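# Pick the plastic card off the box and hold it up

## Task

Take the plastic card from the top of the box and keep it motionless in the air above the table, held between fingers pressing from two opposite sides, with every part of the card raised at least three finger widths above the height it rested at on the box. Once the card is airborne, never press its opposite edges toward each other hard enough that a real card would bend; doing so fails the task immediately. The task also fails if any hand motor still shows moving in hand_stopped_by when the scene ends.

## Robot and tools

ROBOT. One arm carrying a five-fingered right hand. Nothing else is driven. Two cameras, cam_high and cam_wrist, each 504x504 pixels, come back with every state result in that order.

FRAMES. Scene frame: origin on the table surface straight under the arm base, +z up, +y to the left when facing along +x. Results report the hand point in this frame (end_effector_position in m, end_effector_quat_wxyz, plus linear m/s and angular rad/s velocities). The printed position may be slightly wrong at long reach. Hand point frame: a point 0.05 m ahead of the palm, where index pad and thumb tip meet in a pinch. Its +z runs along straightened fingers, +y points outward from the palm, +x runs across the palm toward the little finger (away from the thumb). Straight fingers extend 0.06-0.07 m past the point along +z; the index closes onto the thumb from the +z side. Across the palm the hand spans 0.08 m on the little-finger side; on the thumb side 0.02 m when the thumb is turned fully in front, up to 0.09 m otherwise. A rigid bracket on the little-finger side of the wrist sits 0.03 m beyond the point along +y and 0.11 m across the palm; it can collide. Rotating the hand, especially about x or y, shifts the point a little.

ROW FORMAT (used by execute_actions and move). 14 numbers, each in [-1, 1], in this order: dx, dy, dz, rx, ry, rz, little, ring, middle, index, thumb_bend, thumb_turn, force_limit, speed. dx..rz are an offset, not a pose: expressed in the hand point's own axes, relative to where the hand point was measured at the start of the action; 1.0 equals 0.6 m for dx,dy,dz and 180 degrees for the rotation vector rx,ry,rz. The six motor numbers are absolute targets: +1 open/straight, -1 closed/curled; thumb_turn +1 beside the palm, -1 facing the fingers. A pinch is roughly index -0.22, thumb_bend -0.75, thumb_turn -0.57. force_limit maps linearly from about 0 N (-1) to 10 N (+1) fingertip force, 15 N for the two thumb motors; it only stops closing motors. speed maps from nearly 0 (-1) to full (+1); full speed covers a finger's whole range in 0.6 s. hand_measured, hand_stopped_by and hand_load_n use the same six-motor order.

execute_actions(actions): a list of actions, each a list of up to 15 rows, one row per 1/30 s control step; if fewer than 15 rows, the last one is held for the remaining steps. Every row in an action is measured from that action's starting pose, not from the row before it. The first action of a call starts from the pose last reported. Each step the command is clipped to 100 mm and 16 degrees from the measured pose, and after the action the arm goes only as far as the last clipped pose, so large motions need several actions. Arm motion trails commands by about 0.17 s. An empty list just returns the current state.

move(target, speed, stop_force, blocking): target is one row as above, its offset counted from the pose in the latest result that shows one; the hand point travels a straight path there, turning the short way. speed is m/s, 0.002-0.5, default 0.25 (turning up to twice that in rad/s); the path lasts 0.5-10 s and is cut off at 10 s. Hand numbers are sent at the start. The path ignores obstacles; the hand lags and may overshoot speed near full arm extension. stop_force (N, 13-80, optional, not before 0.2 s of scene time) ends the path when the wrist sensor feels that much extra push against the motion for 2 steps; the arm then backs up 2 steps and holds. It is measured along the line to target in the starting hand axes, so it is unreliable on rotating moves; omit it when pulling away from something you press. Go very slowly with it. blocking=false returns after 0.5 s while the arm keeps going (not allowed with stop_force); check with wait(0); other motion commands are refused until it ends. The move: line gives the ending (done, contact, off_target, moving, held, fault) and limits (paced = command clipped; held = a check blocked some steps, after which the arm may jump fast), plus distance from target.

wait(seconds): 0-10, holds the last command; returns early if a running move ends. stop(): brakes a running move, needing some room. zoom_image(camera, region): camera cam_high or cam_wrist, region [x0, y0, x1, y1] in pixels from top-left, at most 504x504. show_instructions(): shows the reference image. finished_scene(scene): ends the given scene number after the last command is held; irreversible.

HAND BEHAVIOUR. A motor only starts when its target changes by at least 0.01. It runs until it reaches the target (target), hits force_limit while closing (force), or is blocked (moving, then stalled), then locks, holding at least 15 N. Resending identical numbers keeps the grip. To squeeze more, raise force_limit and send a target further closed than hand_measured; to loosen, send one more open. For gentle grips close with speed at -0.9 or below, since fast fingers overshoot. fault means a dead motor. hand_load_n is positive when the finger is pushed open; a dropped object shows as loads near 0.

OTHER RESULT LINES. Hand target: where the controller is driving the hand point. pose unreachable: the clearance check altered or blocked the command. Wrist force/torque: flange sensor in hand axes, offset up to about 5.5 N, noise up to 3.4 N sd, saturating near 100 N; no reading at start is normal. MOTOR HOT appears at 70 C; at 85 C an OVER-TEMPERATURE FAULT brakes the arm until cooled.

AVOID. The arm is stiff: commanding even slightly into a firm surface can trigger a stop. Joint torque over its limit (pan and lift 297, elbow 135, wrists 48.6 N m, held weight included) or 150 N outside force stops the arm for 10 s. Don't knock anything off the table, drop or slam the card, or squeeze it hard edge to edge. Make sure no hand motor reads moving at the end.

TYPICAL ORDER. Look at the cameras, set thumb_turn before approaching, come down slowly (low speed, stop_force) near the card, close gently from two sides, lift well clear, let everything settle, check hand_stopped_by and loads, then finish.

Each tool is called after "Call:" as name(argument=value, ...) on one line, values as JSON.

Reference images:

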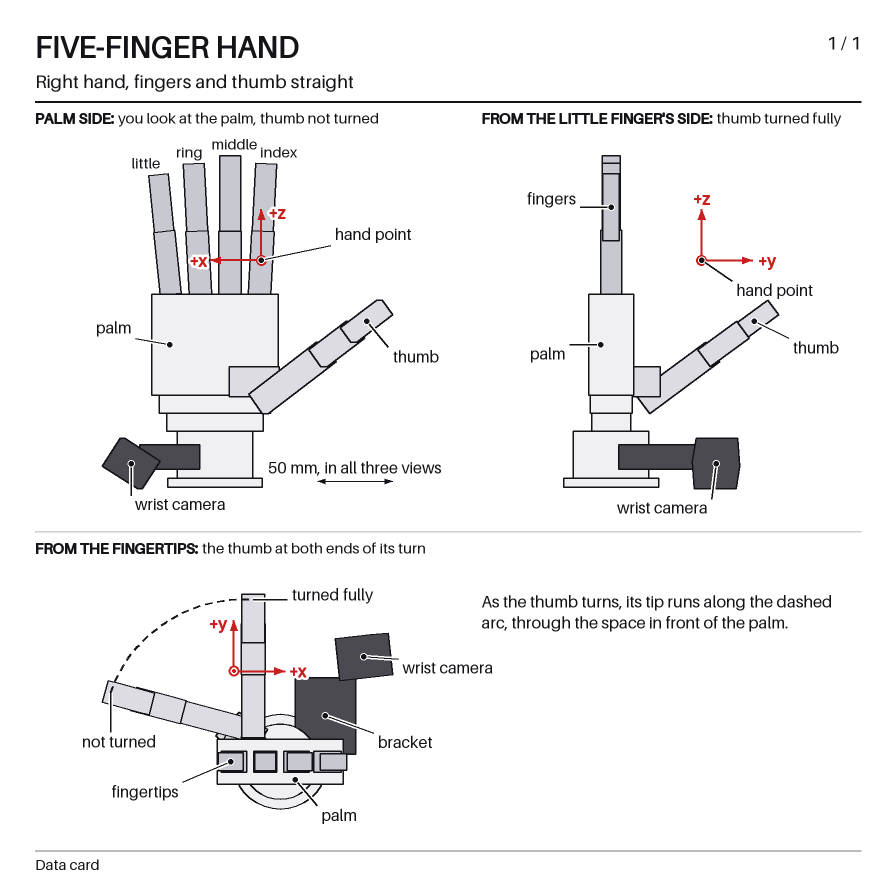

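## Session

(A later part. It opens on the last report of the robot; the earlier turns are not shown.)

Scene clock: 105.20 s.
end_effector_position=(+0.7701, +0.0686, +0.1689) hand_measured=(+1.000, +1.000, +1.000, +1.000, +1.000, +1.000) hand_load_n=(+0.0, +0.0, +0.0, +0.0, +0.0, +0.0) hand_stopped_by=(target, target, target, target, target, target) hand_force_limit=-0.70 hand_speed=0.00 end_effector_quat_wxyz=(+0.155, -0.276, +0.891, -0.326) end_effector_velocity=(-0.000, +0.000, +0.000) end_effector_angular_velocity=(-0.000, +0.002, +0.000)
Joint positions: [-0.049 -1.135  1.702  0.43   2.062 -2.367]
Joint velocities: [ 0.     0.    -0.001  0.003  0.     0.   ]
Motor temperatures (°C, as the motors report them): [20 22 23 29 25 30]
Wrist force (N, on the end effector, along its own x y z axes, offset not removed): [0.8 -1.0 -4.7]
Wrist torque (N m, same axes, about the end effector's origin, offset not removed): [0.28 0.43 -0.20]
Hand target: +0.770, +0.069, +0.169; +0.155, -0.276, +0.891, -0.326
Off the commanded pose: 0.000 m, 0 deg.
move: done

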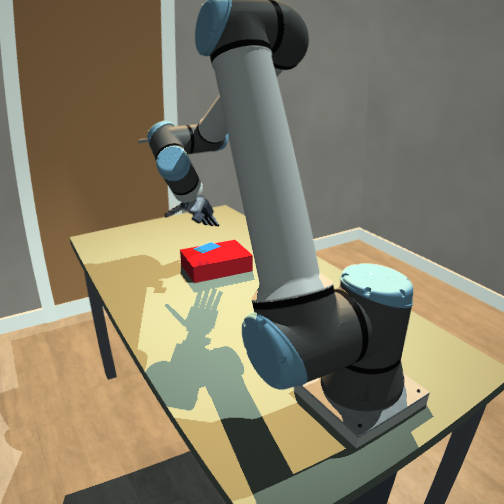

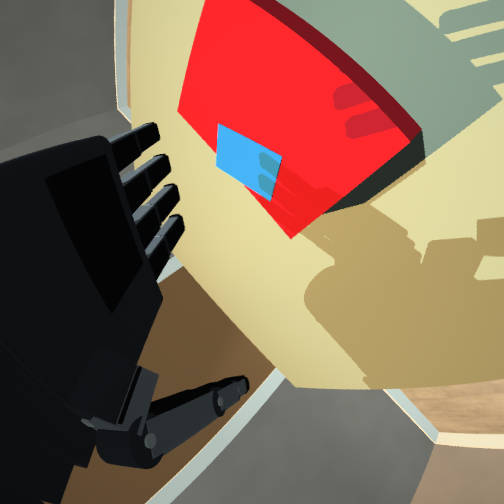

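Call:
move(target=[0.078,0.097,0.09,0,0,0,1,1,1,1,1,1,-0.7,0], speed=0.05)

Call:
move(target=[0,0,0,0,0,0,1,1,0,0,1,1,-0.7,-0.9])

Call:
move(target=[-0.04,-0.02,0.023,0,0,0,1,1,0.01,0.01,1,1,-0.7,-0.9], speed=0.012)

Call:
move(target=[-0.013,-0.09,-0.1,0,0,0,1,1,1,1,1,1,-0.7,0], speed=0.08)

Call:
zoom_image(camera="cam_high", region=[140,180,340,340])

Scene clock: 108.70 s.
end_effector_position=(+0.7345, +0.0510, +0.0859) hand_measured=(+1.000, +1.000, +1.000, +1.000, +1.000, +1.000) hand_load_n=(+0.0, +0.0, +0.0, +0.0, +0.0, +0.0) hand_stopped_by=(target, target, target, target, target, target) hand_force_limit=-0.70 hand_speed=0.00 end_effector_quat_wxyz=(+0.155, -0.276, +0.891, -0.326) end_effector_velocity=(-0.000, -0.000, -0.001) end_effector_angular_velocity=(-0.000, -0.001, +0.000)
Joint positions: [-0.08  -1.108  1.838  0.253  2.045 -2.398]
Joint velocities: [-0.     0.     0.002 -0.004 -0.    -0.001]
Motor temperatures (°C, as the motors report them): [20 22 23 29 25 30]
Wrist force (N, on the end effector, along its own x y z axes, offset not removed): [1.4 -2.1 -4.5]
Wrist torque (N m, same axes, about the end effector's origin, offset not removed): [0.07 0.30 -0.15]
Hand target: +0.734, +0.051, +0.086; +0.155, -0.276, +0.891, -0.326
Off the commanded pose: 0.000 m, 0 deg.
move: done

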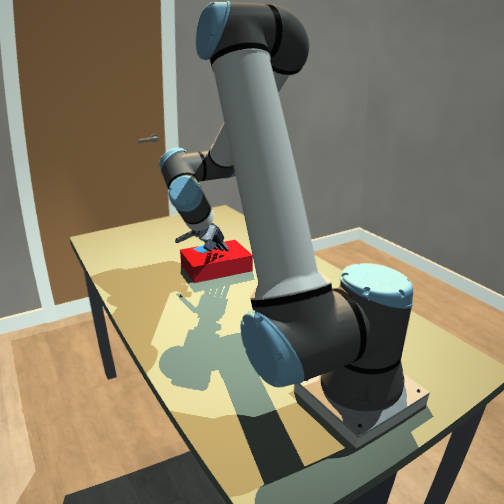

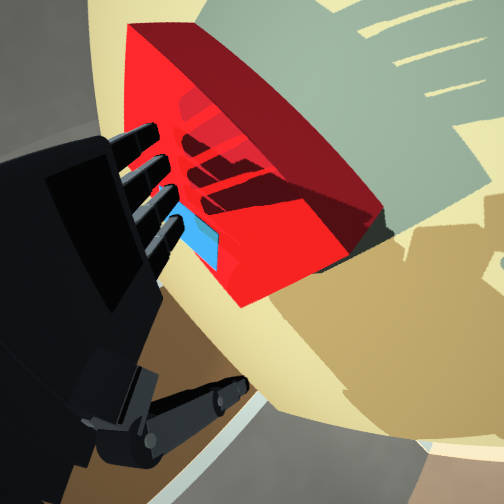

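Scene clock: 111.37 s.
end_effector_position=(+0.7345, +0.0509, +0.0859) hand_measured=(+1.000, +1.000, +0.824, +0.602, +1.000, +1.000) hand_load_n=(+0.0, +0.0, +1.0, +1.5, +0.0, +0.0) hand_stopped_by=(target, target, force, force, target, target) hand_force_limit=-0.70 hand_speed=-0.90 end_effector_quat_wxyz=(+0.155, -0.276, +0.891, -0.326) end_effector_velocity=(+0.000, -0.001, +0.001) end_effector_angular_velocity=(-0.000, -0.001, -0.001)
Joint positions: [-0.08  -1.108  1.838  0.253  2.045 -2.398]
Joint velocities: [-0.001 -0.001 -0.    -0.     0.    -0.   ]
Motor temperatures (°C, as the motors report them): [20 22 23 29 25 30]
Wrist force (N, on the end effector, along its own x y z axes, offset not removed): [1.0 -6.3 -4.5]
Wrist torque (N m, same axes, about the end effector's origin, offset not removed): [0.06 0.41 -0.27]
Hand target: +0.734, +0.051, +0.086; +0.155, -0.276, +0.891, -0.326
Off the commanded pose: 0.000 m, 0 deg.
move: done

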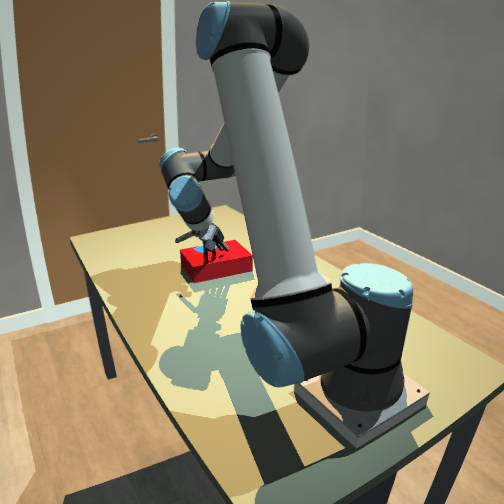

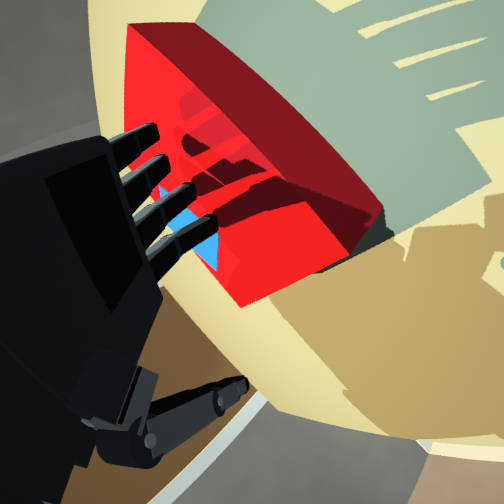

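Scene clock: 114.10 s.
end_effector_position=(+0.7645, +0.0508, +0.0860) hand_measured=(+1.000, +1.000, +0.818, +0.590, +1.000, +1.000) hand_load_n=(+0.0, +0.0, +0.0, +1.5, +0.0, +0.0) hand_stopped_by=(target, target, force, force, target, target) hand_force_limit=-0.70 hand_speed=-0.90 end_effector_quat_wxyz=(+0.155, -0.276, +0.891, -0.326) end_effector_velocity=(+0.002, -0.000, +0.000) end_effector_angular_velocity=(-0.000, -0.001, +0.000)
Joint positions: [-0.077 -1.069  1.773  0.28   2.047 -2.394]
Joint velocities: [ 0.     0.002 -0.004  0.001  0.     0.   ]
Motor temperatures (°C, as the motors report them): [20 22 23 29 25 30]
Wrist force (N, on the end effector, along its own x y z axes, offset not removed): [3.9 -5.2 -12.6]
Wrist torque (N m, same axes, about the end effector's origin, offset not removed): [0.81 0.50 -0.07]
Hand target: +0.765, +0.051, +0.086; +0.155, -0.276, +0.891, -0.326
Off the commanded pose: 0.000 m, 0 deg.
move: done

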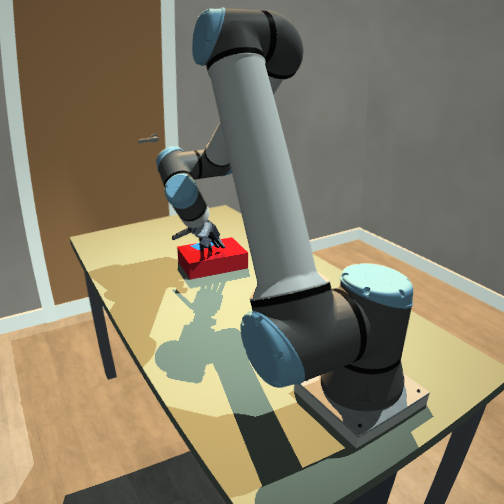

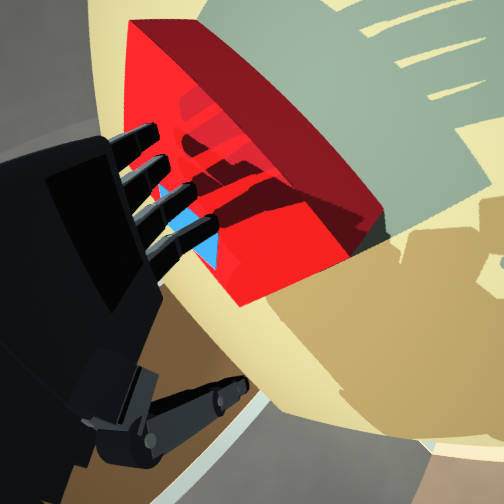

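Scene clock: 115.53 s.
end_effector_position=(+0.7646, +0.0509, +0.1669) hand_measured=(+1.000, +1.000, +1.000, +1.000, +1.000, +1.000) hand_load_n=(+0.0, +0.0, +0.0, +0.0, +0.0, +0.0) hand_stopped_by=(target, target, target, target, target, target) hand_force_limit=-0.70 hand_speed=0.00 end_effector_quat_wxyz=(+0.155, -0.276, +0.891, -0.326) end_effector_velocity=(-0.000, -0.000, +0.001) end_effector_angular_velocity=(+0.000, +0.002, -0.000)
Joint positions: [-0.077 -1.148  1.724  0.409  2.047 -2.394]
Joint velocities: [-0.    -0.    -0.001  0.003  0.     0.   ]
Motor temperatures (°C, as the motors report them): [20 22 23 29 25 30]
Wrist force (N, on the end effector, along its own x y z axes, offset not removed): [-2.2 -1.2 -2.8]
Wrist torque (N m, same axes, about the end effector's origin, offset not removed): [0.13 0.84 -0.48]
Hand target: +0.765, +0.051, +0.167; +0.155, -0.276, +0.891, -0.326
Off the commanded pose: 0.000 m, 0 deg.
move: done

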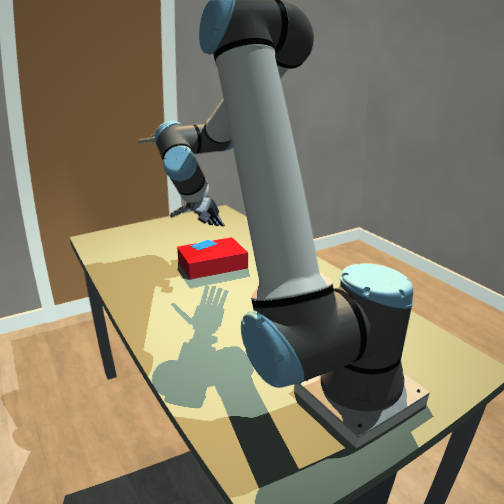

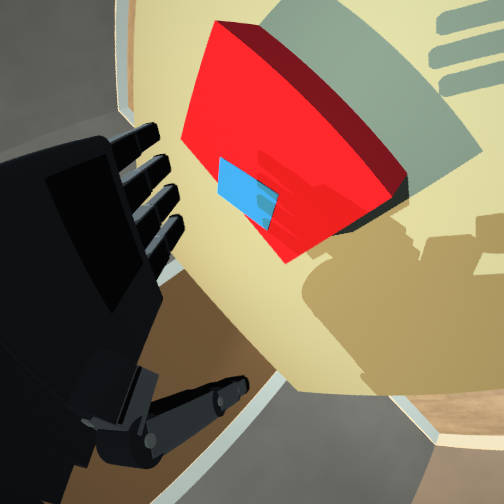

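Region (140, 180, 340, 340) of cam_high's 504x504 image, scaled by 2.520, with more detail than that image has; it fills the top 403 rows of this view, and the rest is white.

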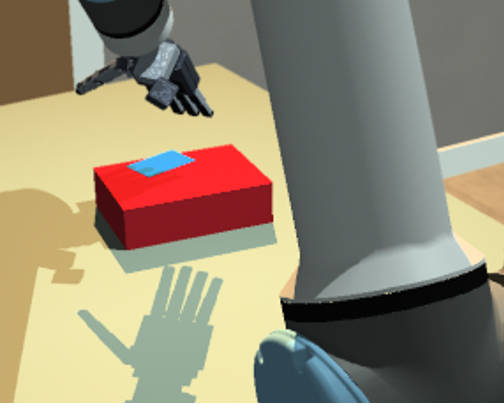

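Call:
move(target=[-0.013,0.073,0.111,0,0,0,1,1,1,1,1,1,-0.7,0], speed=0.05)

Call:
move(target=[0,0,0,0,0,0,1,1,1,0,1,1,-0.7,-0.9])

Call:
move(target=[-0.034,-0.018,0.018,0,0,0,1,1,1,0.01,1,1,-0.7,-0.9], speed=0.012)

Call:
move(target=[-0.013,-0.09,-0.1,0,0,0,1,1,1,1,1,1,-0.7,0], speed=0.08)

Call:
zoom_image(camera="cam_high", region=[140,180,340,340])

Scene clock: 118.97 s.
end_effector_position=(+0.7838, +0.0504, +0.0893) hand_measured=(+1.000, +1.000, +1.000, +1.000, +1.000, +1.000) hand_load_n=(+0.0, +0.0, +0.0, +0.0, +0.0, +0.0) hand_stopped_by=(target, target, target, target, target, target) hand_force_limit=-0.70 hand_speed=0.00 end_effector_quat_wxyz=(+0.155, -0.276, +0.891, -0.326) end_effector_velocity=(+0.000, -0.000, -0.003) end_effector_angular_velocity=(+0.000, +0.001, -0.000)
Joint positions: [-0.075 -1.047  1.729  0.303  2.048 -2.393]
Joint velocities: [-0.     0.004 -0.    -0.003  0.    -0.   ]
Motor temperatures (°C, as the motors report them): [20 22 23 29 25 30]
Wrist force (N, on the end effector, along its own x y z axes, offset not removed): [-1.7 1.0 -3.4]
Wrist torque (N m, same axes, about the end effector's origin, offset not removed): [0.55 0.79 -0.25]
Hand target: +0.784, +0.050, +0.089; +0.155, -0.276, +0.891, -0.326
Off the commanded pose: 0.000 m, 0 deg.
move: done

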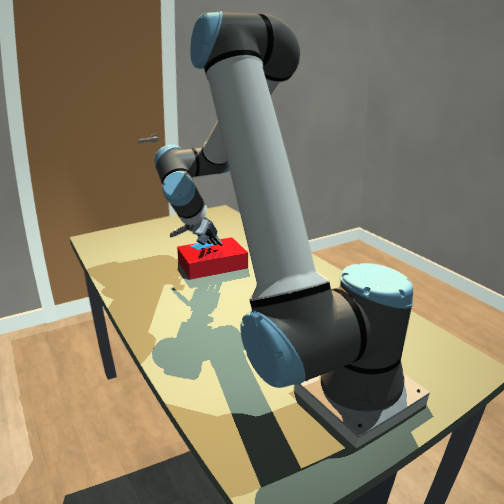

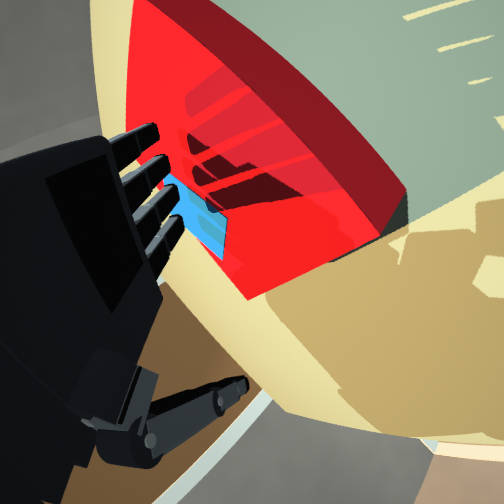

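Scene clock: 123.97 s.
end_effector_position=(+0.7838, +0.0504, +0.0893) hand_measured=(+1.000, +1.000, +1.000, +0.184, +1.000, +1.000) hand_load_n=(+0.0, +0.0, +0.0, +0.0, +0.0, +0.0) hand_stopped_by=(target, target, target, moving, target, target) hand_force_limit=-0.70 hand_speed=-0.90 end_effector_quat_wxyz=(+0.155, -0.276, +0.891, -0.326) end_effector_velocity=(+0.000, +0.001, +0.001) end_effector_angular_velocity=(-0.000, -0.001, +0.001)
Joint positions: [-0.075 -1.047  1.729  0.303  2.048 -2.393]
Joint velocities: [ 0.001 -0.001  0.    -0.     0.    -0.   ]
Motor temperatures (°C, as the motors report them): [20 22 23 29 25 30]
Wrist force (N, on the end effector, along its own x y z axes, offset not removed): [0.8 -1.8 -4.5]
Wrist torque (N m, same axes, about the end effector's origin, offset not removed): [0.12 0.43 -0.25]
Hand target: +0.784, +0.050, +0.089; +0.155, -0.276, +0.891, -0.326
Off the commanded pose: 0.000 m, 0 deg.
move: moving (no rest 5 s after the path's end)

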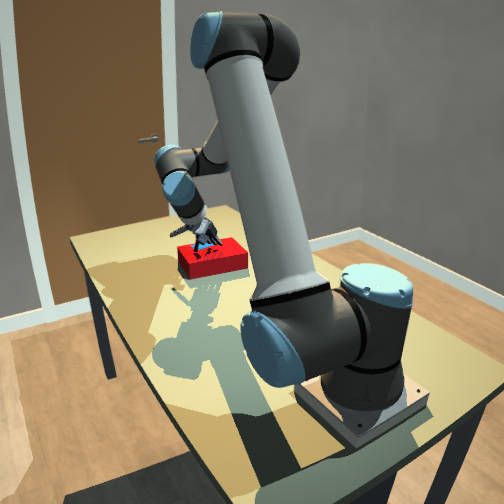

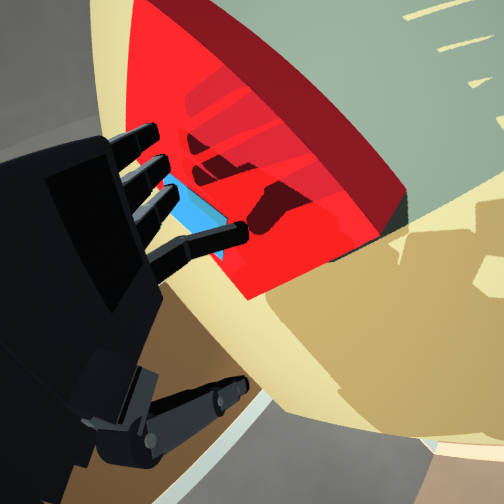

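Scene clock: 126.30 s.
end_effector_position=(+0.8091, +0.0503, +0.0904) hand_measured=(+1.000, +1.000, +1.000, +0.010, +1.000, +1.000) hand_load_n=(+0.0, +0.0, +0.0, +0.0, +0.0, +0.0) hand_stopped_by=(target, target, target, target, target, target) hand_force_limit=-0.70 hand_speed=-0.90 end_effector_quat_wxyz=(+0.155, -0.276, +0.891, -0.326) end_effector_velocity=(+0.002, -0.000, -0.000) end_effector_angular_velocity=(+0.000, +0.001, -0.000)
Joint positions: [-0.072 -1.015  1.672  0.329  2.049 -2.39 ]
Joint velocities: [-0.     0.003 -0.005  0.002  0.     0.   ]
Motor temperatures (°C, as the motors report them): [20 22 23 29 25 30]
Wrist force (N, on the end effector, along its own x y z axes, offset not removed): [1.0 -2.2 -3.8]
Wrist torque (N m, same axes, about the end effector's origin, offset not removed): [0.01 0.37 -0.22]
Hand target: +0.809, +0.050, +0.090; +0.155, -0.276, +0.891, -0.326
Off the commanded pose: 0.000 m, 0 deg.
move: done

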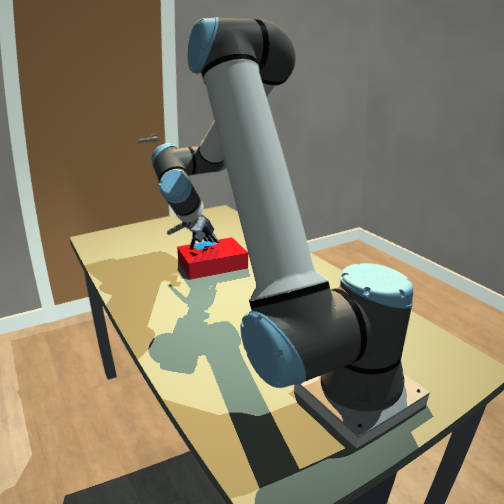

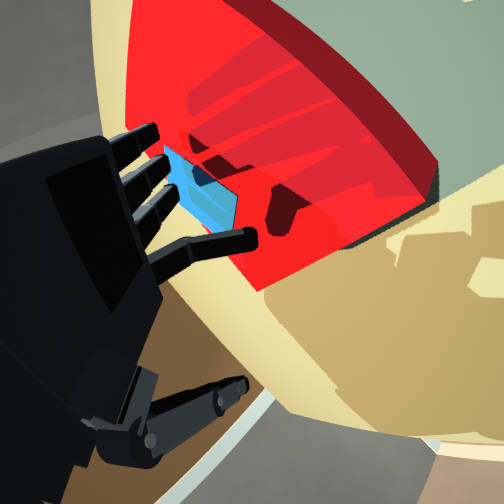

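Scene clock: 127.73 s.
end_effector_position=(+0.8092, +0.0504, +0.1713) hand_measured=(+1.000, +1.000, +1.000, +1.000, +1.000, +1.000) hand_load_n=(+0.0, +0.0, +0.0, +0.0, +0.0, +0.0) hand_stopped_by=(target, target, target, target, target, target) hand_force_limit=-0.70 hand_speed=0.00 end_effector_quat_wxyz=(+0.155, -0.276, +0.891, -0.326) end_effector_velocity=(+0.000, -0.001, +0.003) end_effector_angular_velocity=(+0.000, -0.001, -0.001)
Joint positions: [-0.072 -1.089  1.623  0.453  2.049 -2.39 ]
Joint velocities: [-0.001 -0.003 -0.002  0.003 -0.     0.   ]
Motor temperatures (°C, as the motors report them): [20 22 23 29 25 30]
Wrist force (N, on the end effector, along its own x y z axes, offset not removed): [-1.2 -2.2 -1.8]
Wrist torque (N m, same axes, about the end effector's origin, offset not removed): [-0.21 0.60 -0.38]
Hand target: +0.809, +0.050, +0.172; +0.155, -0.276, +0.891, -0.326
Off the commanded pose: 0.000 m, 0 deg.
move: done

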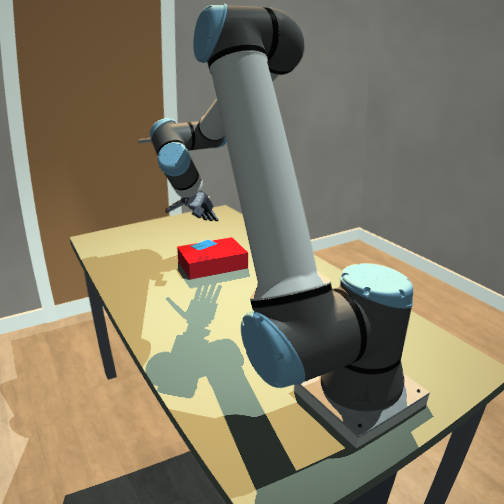

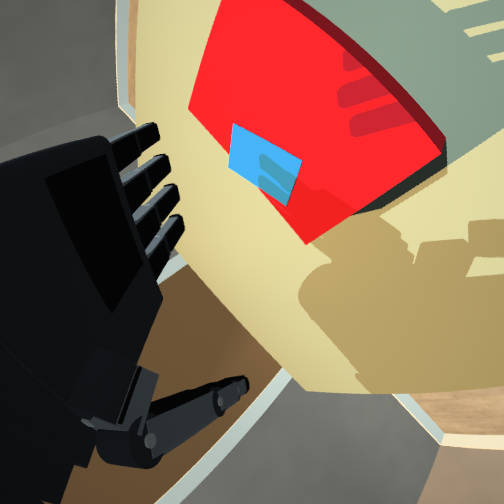

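Region (140, 180, 340, 340) of cam_high's 504x504 image, scaled by 2.520, with more detail than that image has; it fills the top 403 rows of this view, and the rest is white.

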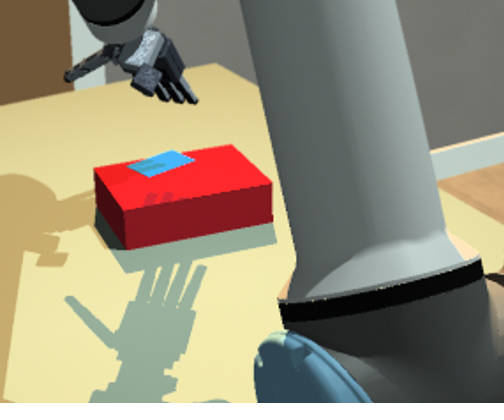

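Call:
move(target=[0.048,0.111,0.086,0,0,0,1,1,1,1,1,1,-0.7,0], speed=0.05)

Call:
move(target=[0,0,0,0,0,0,1,1,1,0,1,1,-0.7,-0.9])

Call:
move(target=[-0.034,-0.016,0.019,0,0,0,1,1,1,0.01,1,1,-0.7,-0.9], speed=0.012)

Call:
move(target=[-0.013,-0.09,-0.1,0,0,0,1,1,1,1,1,1,-0.7,0], speed=0.08)

Call:
zoom_image(camera="cam_high", region=[140,180,340,340])

Scene clock: 130.93 s.
end_effector_position=(+0.7836, +0.0500, +0.0862) hand_measured=(+1.000, +1.000, +1.000, +1.000, +1.000, +1.000) hand_load_n=(+0.0, +0.0, +0.0, +0.0, +0.0, +0.0) hand_stopped_by=(target, target, target, target, target, target) hand_force_limit=-0.70 hand_speed=0.00 end_effector_quat_wxyz=(+0.155, -0.276, +0.891, -0.326) end_effector_velocity=(-0.001, +0.000, -0.003) end_effector_angular_velocity=(+0.000, +0.002, +0.000)
Joint positions: [-0.076 -1.044  1.732  0.298  2.047 -2.393]
Joint velocities: [-0.     0.003  0.002 -0.003 -0.    -0.   ]
Motor temperatures (°C, as the motors report them): [20 22 23 29 25 30]
Wrist force (N, on the end effector, along its own x y z axes, offset not removed): [1.2 -3.9 -4.1]
Wrist torque (N m, same axes, about the end effector's origin, offset not removed): [-0.21 0.34 -0.36]
Hand target: +0.784, +0.050, +0.086; +0.155, -0.276, +0.891, -0.326
Off the commanded pose: 0.000 m, 0 deg.
move: done

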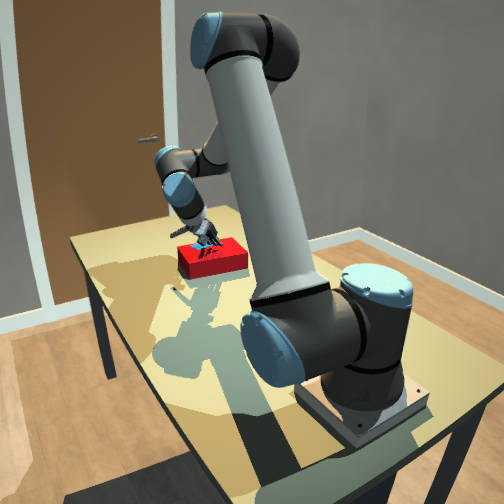

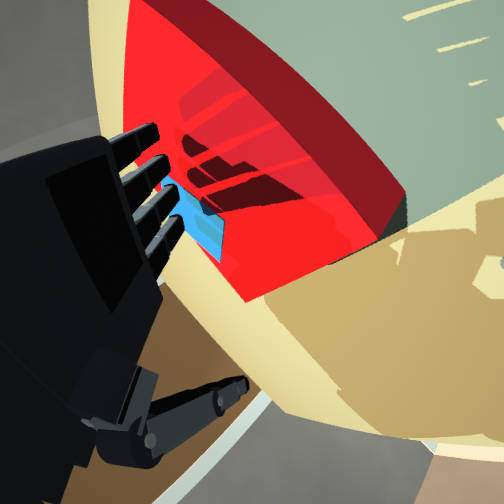

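Scene clock: 133.43 s.
end_effector_position=(+0.7836, +0.0500, +0.0863) hand_measured=(+1.000, +1.000, +1.000, +0.628, +1.000, +1.000) hand_load_n=(+0.0, +0.0, +0.0, +1.5, +0.0, +0.0) hand_stopped_by=(target, target, target, force, target, target) hand_force_limit=-0.70 hand_speed=-0.90 end_effector_quat_wxyz=(+0.155, -0.276, +0.891, -0.326) end_effector_velocity=(-0.000, -0.000, +0.000) end_effector_angular_velocity=(-0.000, -0.001, -0.001)
Joint positions: [-0.076 -1.044  1.732  0.298  2.047 -2.393]
Joint velocities: [-0.    -0.001  0.001 -0.     0.     0.   ]
Motor temperatures (°C, as the motors report them): [20 22 23 29 25 30]
Wrist force (N, on the end effector, along its own x y z axes, offset not removed): [-0.2 -4.6 -5.3]
Wrist torque (N m, same axes, about the end effector's origin, offset not removed): [0.24 0.46 -0.21]
Hand target: +0.784, +0.050, +0.086; +0.155, -0.276, +0.891, -0.326
Off the commanded pose: 0.000 m, 0 deg.
move: done

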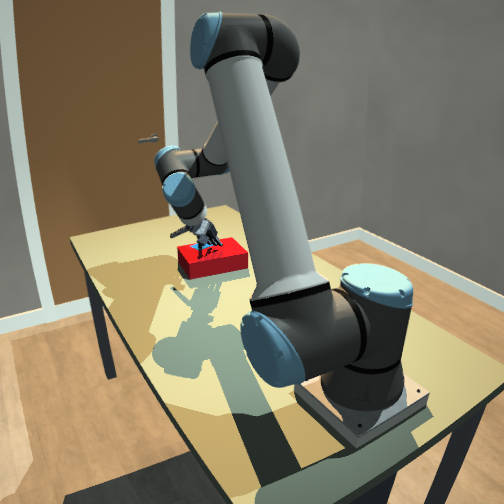

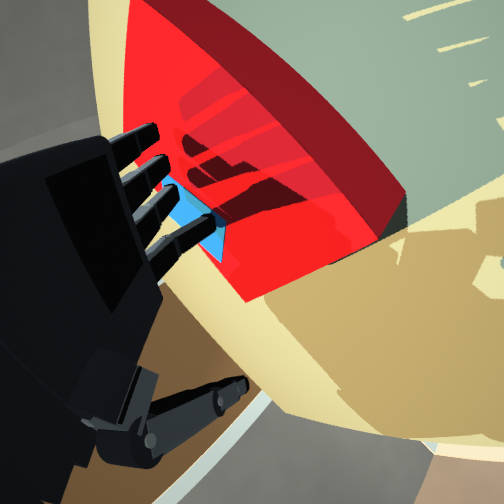

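Scene clock: 135.77 s.
end_effector_position=(+0.8087, +0.0504, +0.0861) hand_measured=(+1.000, +1.000, +1.000, +0.628, +1.000, +1.000) hand_load_n=(+0.0, +0.0, +0.0, +1.0, +0.0, +0.0) hand_stopped_by=(target, target, target, force, target, target) hand_force_limit=-0.70 hand_speed=-0.90 end_effector_quat_wxyz=(+0.155, -0.276, +0.891, -0.326) end_effector_velocity=(+0.002, +0.000, +0.000) end_effector_angular_velocity=(-0.000, -0.001, +0.000)
Joint positions: [-0.072 -1.011  1.675  0.322  2.049 -2.39 ]
Joint velocities: [ 0.001  0.003 -0.005  0.001  0.     0.   ]
Motor temperatures (°C, as the motors report them): [20 22 23 29 25 30]
Wrist force (N, on the end effector, along its own x y z axes, offset not removed): [1.0 -3.7 -8.7]
Wrist torque (N m, same axes, about the end effector's origin, offset not removed): [0.66 0.43 -0.18]
Hand target: +0.809, +0.050, +0.086; +0.155, -0.276, +0.891, -0.326
Off the commanded pose: 0.000 m, 0 deg.
move: done

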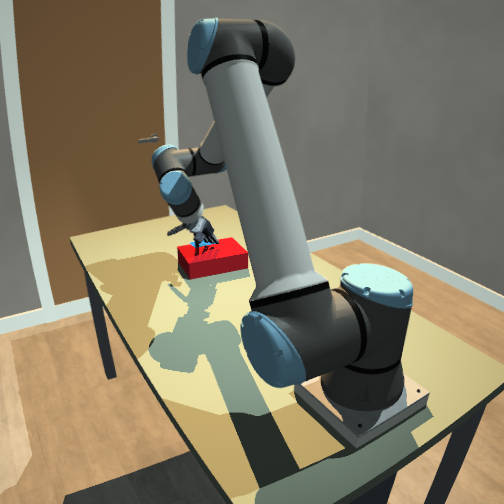

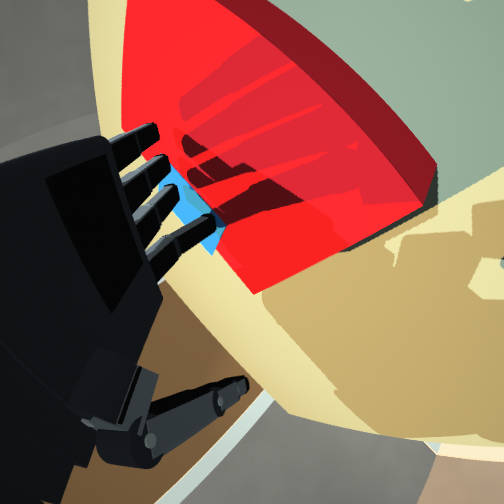

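Scene clock: 137.20 s.
end_effector_position=(+0.8088, +0.0505, +0.1671) hand_measured=(+1.000, +1.000, +1.000, +1.000, +1.000, +1.000) hand_load_n=(+0.0, +0.0, +0.0, +0.0, +0.0, +0.0) hand_stopped_by=(target, target, target, target, target, target) hand_force_limit=-0.70 hand_speed=0.00 end_effector_quat_wxyz=(+0.155, -0.276, +0.891, -0.326) end_effector_velocity=(-0.001, +0.000, +0.001) end_effector_angular_velocity=(+0.000, +0.002, +0.000)
Joint positions: [-0.072 -1.086  1.627  0.446  2.049 -2.39 ]
Joint velocities: [ 0.    -0.001 -0.001  0.003 -0.    -0.   ]
Motor temperatures (°C, as the motors report them): [20 22 23 29 25 30]
Wrist force (N, on the end effector, along its own x y z axes, offset not removed): [3.5 -1.1 -3.3]
Wrist torque (N m, same axes, about the end effector's origin, offset not removed): [0.14 0.07 -0.06]
Hand target: +0.809, +0.050, +0.167; +0.155, -0.276, +0.891, -0.326
Off the commanded pose: 0.000 m, 0 deg.
move: done

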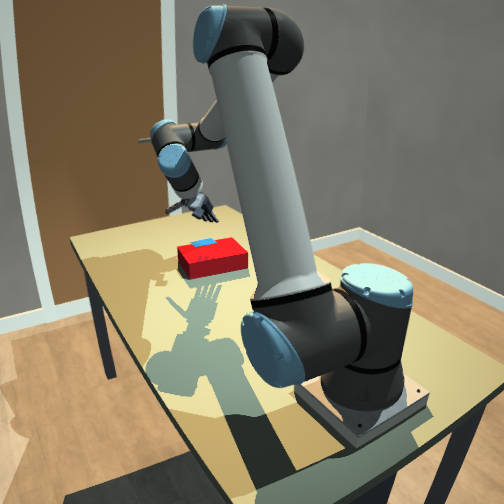

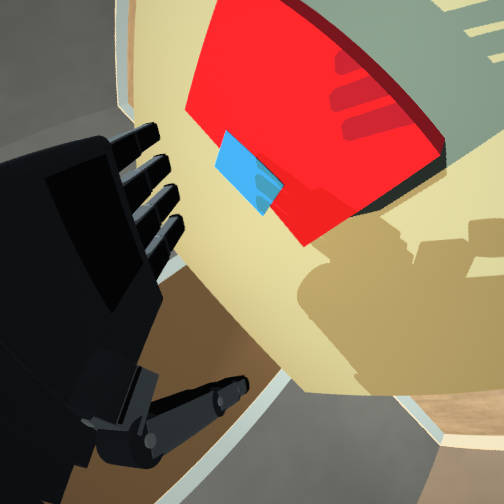

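Region (140, 180, 340, 340) of cam_high's 504x504 image, scaled by 2.520, with more detail than that image has; it fills the top 403 rows of this view, and the rest is white.

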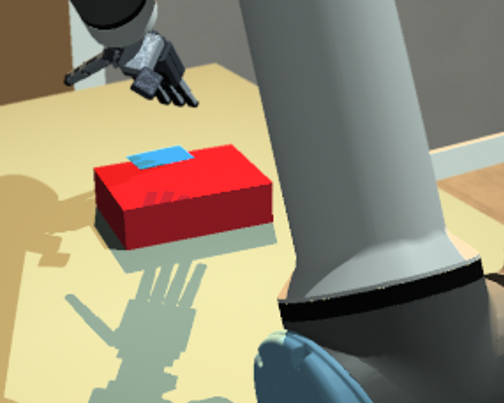

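Call:
move(target=[0,0,0,-0.25,0,0,-1,-1,-1,0.1,1,-0.57,-0.3,0], speed=0.2)

Call:
move(target=[0,0,0,0,0,-0.295,-1,-1,-1,0.1,1,-0.57,-0.3,0], speed=0.2)

Scene clock: 141.20 s.
end_effector_position=(+0.8087, +0.0504, +0.1665) hand_measured=(-1.000, -1.000, -1.000, +0.100, +1.000, -0.570) hand_load_n=(+0.0, +0.0, +0.0, +0.0, +0.0, +0.0) hand_stopped_by=(target, target, target, target, target, target) hand_force_limit=-0.30 hand_speed=0.00 end_effector_quat_wxyz=(+0.037, -0.315, +0.948, +0.038) end_effector_velocity=(-0.001, +0.001, -0.001) end_effector_angular_velocity=(+0.009, +0.009, +0.003)
Joint positions: [-0.27  -0.86   1.325  1.088  1.465 -2.48 ]
Joint velocities: [-0.001  0.005 -0.004  0.01  -0.006 -0.004]
Motor temperatures (°C, as the motors report them): [20 22 23 29 25 30]
Wrist force (N, on the end effector, along its own x y z axes, offset not removed): [-0.1 -0.6 -2.8]
Wrist torque (N m, same axes, about the end effector's origin, offset not removed): [0.28 0.42 -0.21]
Hand target: +0.809, +0.050, +0.166; +0.037, -0.315, +0.948, +0.039
Off the commanded pose: 0.001 m, 0 deg.
move: done

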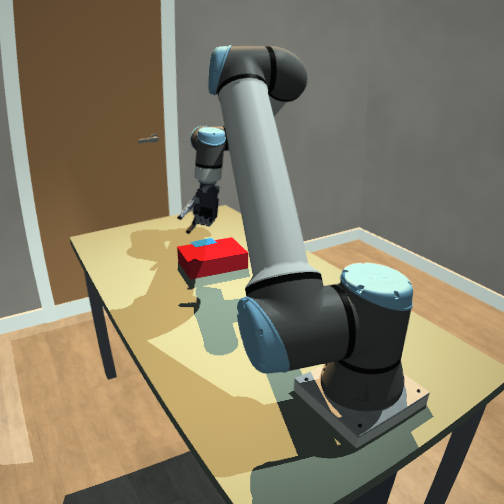

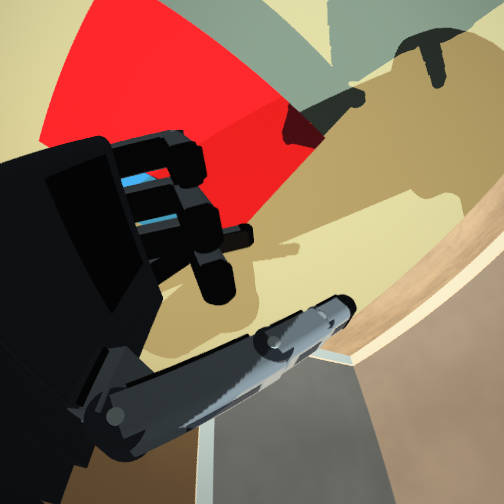

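Scene clock: 143.93 s.
end_effector_position=(+0.8086, +0.0504, +0.1665) hand_measured=(-1.000, -1.000, -1.000, +0.100, +1.000, -0.570) hand_load_n=(+0.0, +0.0, +0.0, +0.0, +0.0, +0.0) hand_stopped_by=(target, target, target, target, target, target) hand_force_limit=-0.30 hand_speed=0.00 end_effector_quat_wxyz=(-0.050, +0.705, -0.707, -0.018) end_effector_velocity=(+0.000, +0.000, -0.000) end_effector_angular_velocity=(+0.001, -0.001, +0.012)
Joint positions: [-0.214 -0.789  1.185  1.152  1.466 -3.349]
Joint velocities: [ 0.001  0.001 -0.001  0.001 -0.001 -0.011]
Motor temperatures (°C, as the motors report them): [20 22 23 29 25 30]
Wrist force (N, on the end effector, along its own x y z axes, offset not removed): [2.8 0.0 -1.6]
Wrist torque (N m, same axes, about the end effector's origin, offset not removed): [0.24 0.02 -0.04]
Hand target: +0.809, +0.050, +0.166; -0.050, +0.705, -0.707, -0.018
Off the commanded pose: 0.000 m, 0 deg.
move: done

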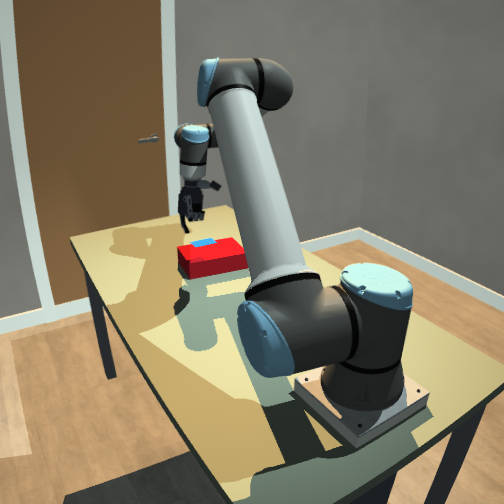

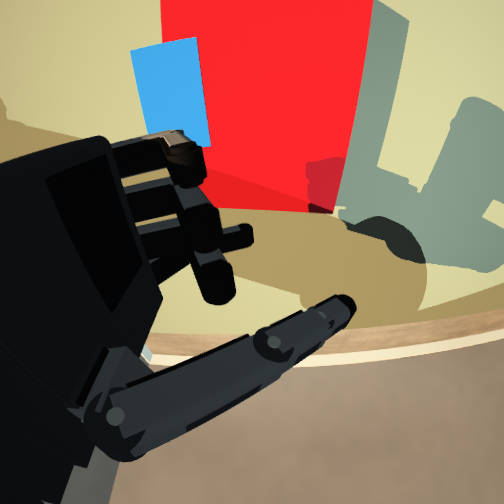

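Call:
move(target=[0.085,-0.13,0.06,0,0,0,-1,-1,-1,0.1,1,-0.57,-0.3,0], speed=0.1)

Call:
zoom_image(camera="cam_high", region=[140,180,340,340])

Scene clock: 146.03 s.
end_effector_position=(+0.8880, +0.0029, +0.1292) hand_measured=(-1.000, -1.000, -1.000, +0.100, +1.000, -0.570) hand_load_n=(+0.0, +0.0, +0.0, +0.0, +0.0, +0.0) hand_stopped_by=(target, target, target, target, target, target) hand_force_limit=-0.30 hand_speed=0.00 end_effector_quat_wxyz=(-0.050, +0.705, -0.707, -0.018) end_effector_velocity=(+0.001, -0.001, -0.002) end_effector_angular_velocity=(+0.001, +0.002, -0.000)
Joint positions: [-0.246 -0.619  0.939  1.232  1.465 -3.382]
Joint velocities: [-0.001  0.005 -0.006  0.003 -0.    -0.   ]
Motor temperatures (°C, as the motors report them): [20 22 23 29 25 30]
Wrist force (N, on the end effector, along its own x y z axes, offset not removed): [1.7 -2.1 -1.7]
Wrist torque (N m, same axes, about the end effector's origin, offset not removed): [-0.01 0.24 -0.19]
Hand target: +0.888, +0.003, +0.129; -0.050, +0.705, -0.707, -0.018
Off the commanded pose: 0.000 m, 0 deg.
move: done

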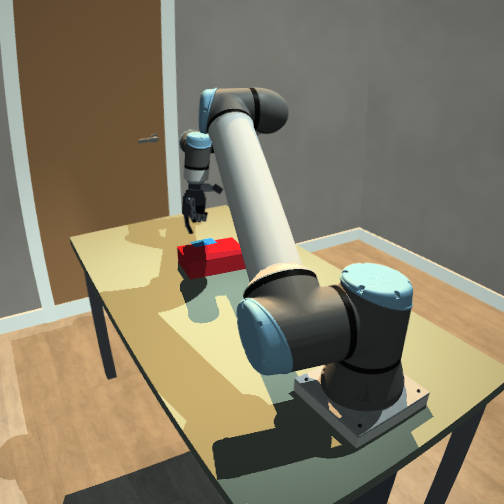

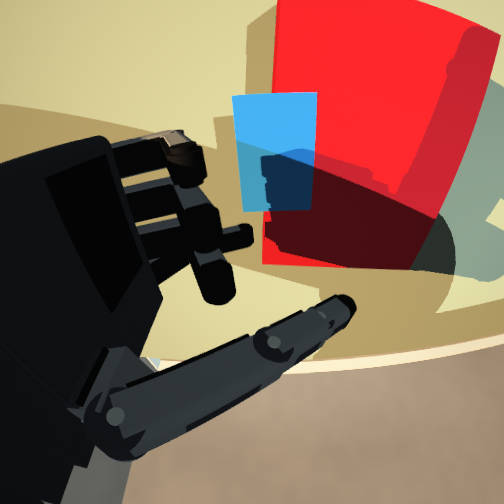

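Region (140, 180, 340, 340) of cam_high's 504x504 image, scaled by 2.520, with more detail than that image has; it fills the top 403 rows of this view, and the rest is white.

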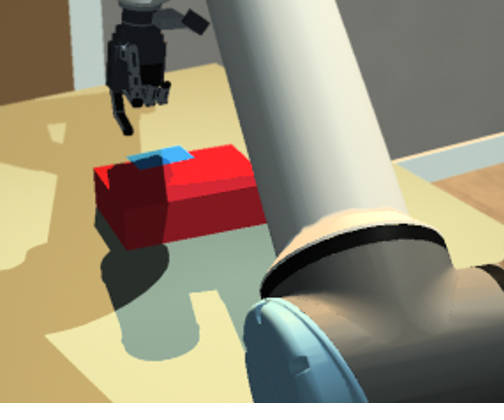

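Call:
move(target=[0.075,0,0.09,0,0,0,-1,-1,-1,0.4,1,-0.57,-0.3,0], speed=0.06)

Call:
zoom_image(camera="cam_high", region=[140,180,340,340])

Scene clock: 148.43 s.
end_effector_position=(+0.8903, -0.0365, +0.0712) hand_measured=(-1.000, -1.000, -1.000, +0.400, +1.000, -0.570) hand_load_n=(+0.0, +0.0, +0.0, +0.0, +0.0, +0.0) hand_stopped_by=(target, target, target, target, target, target) hand_force_limit=-0.30 hand_speed=0.00 end_effector_quat_wxyz=(-0.050, +0.705, -0.707, -0.018) end_effector_velocity=(+0.000, -0.002, -0.001) end_effector_angular_velocity=(-0.000, -0.001, -0.001)
Joint positions: [-0.286 -0.569  0.949  1.175  1.465 -3.422]
Joint velocities: [-0.003  0.     0.    -0.001 -0.    -0.001]
Motor temperatures (°C, as the motors report them): [20 22 23 29 25 30]
Wrist force (N, on the end effector, along its own x y z axes, offset not removed): [0.2 -1.5 -2.7]
Wrist torque (N m, same axes, about the end effector's origin, offset not removed): [0.23 0.49 -0.26]
Hand target: +0.890, -0.037, +0.071; -0.050, +0.705, -0.707, -0.018
Off the commanded pose: 0.000 m, 0 deg.
move: done

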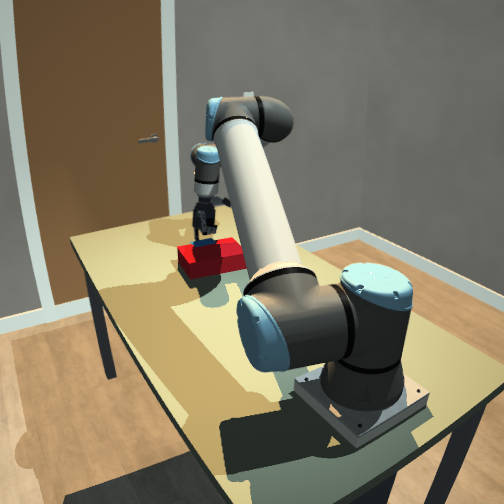

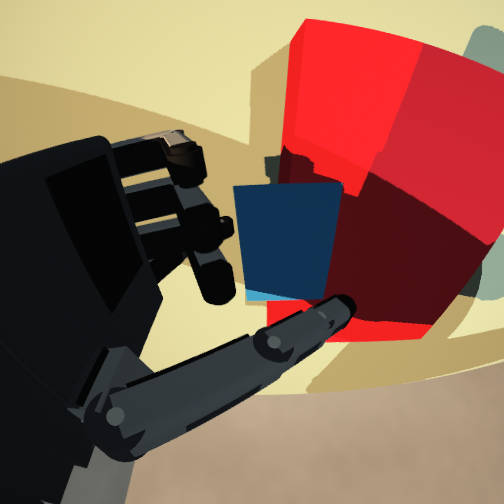

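Region (140, 180, 340, 340) of cam_high's 504x504 image, scaled by 2.520, with more detail than that image has; it fills the top 403 rows of this view, and the rest is white.

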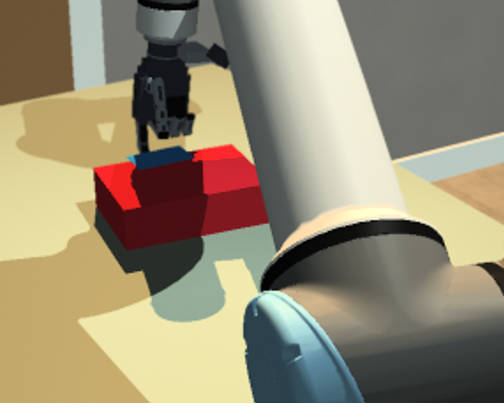

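Call:
move(target=[0,0,0.04,0,0,0,-1,-1,-1,0.4,1,-0.57,-0.3,0], speed=0.02, stop_force=13)

Call:
zoom_image(camera="cam_high", region=[140,180,340,340])

Scene clock: 150.67 s.
end_effector_position=(+0.8913, -0.0343, +0.0498) hand_measured=(-1.000, -1.000, -1.000, +0.398, +1.000, -0.570) hand_load_n=(+0.0, +0.0, +0.0, -6.5, +0.0, +0.0) hand_stopped_by=(target, target, target, target, target, target) hand_force_limit=-0.30 hand_speed=0.00 end_effector_quat_wxyz=(-0.050, +0.705, -0.707, -0.018) end_effector_velocity=(-0.001, +0.001, +0.001) end_effector_angular_velocity=(+0.002, +0.005, +0.000)
Joint positions: [-0.284 -0.551  0.955  1.151  1.465 -3.419]
Joint velocities: [ 0.    -0.     0.     0.005 -0.    -0.   ]
Motor temperatures (°C, as the motors report them): [20 22 23 29 25 30]
Wrist force (N, on the end effector, along its own x y z axes, offset not removed): [3.4 -12.7 -25.6]
Wrist torque (N m, same axes, about the end effector's origin, offset not removed): [0.81 0.36 -0.08]
Hand target: +0.891, -0.034, +0.050; -0.050, +0.705, -0.707, -0.018
Off the commanded pose: 0.002 m, 0 deg.
move: contact

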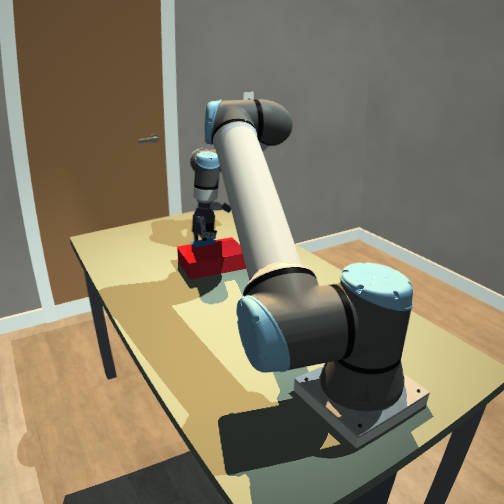

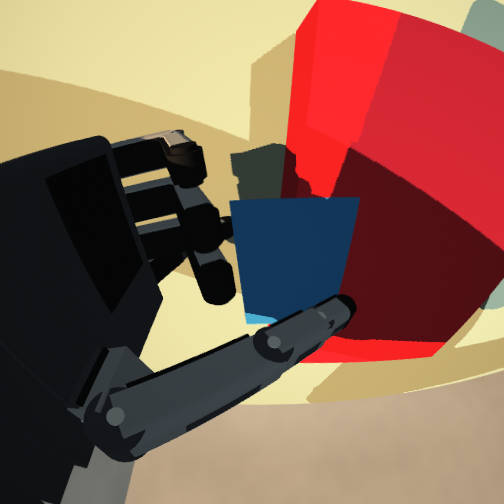

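Region (140, 180, 340, 340) of cam_high's 504x504 image, scaled by 2.520, with more detail than that image has; it fills the top 403 rows of this view, and the rest is white.

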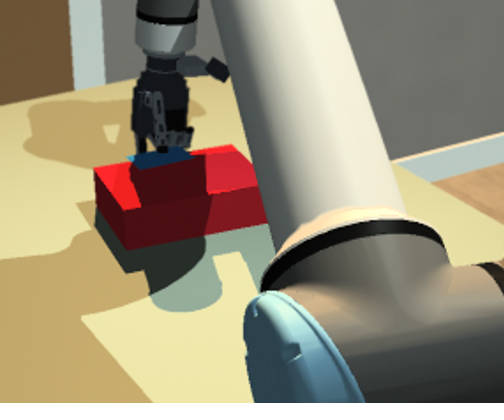

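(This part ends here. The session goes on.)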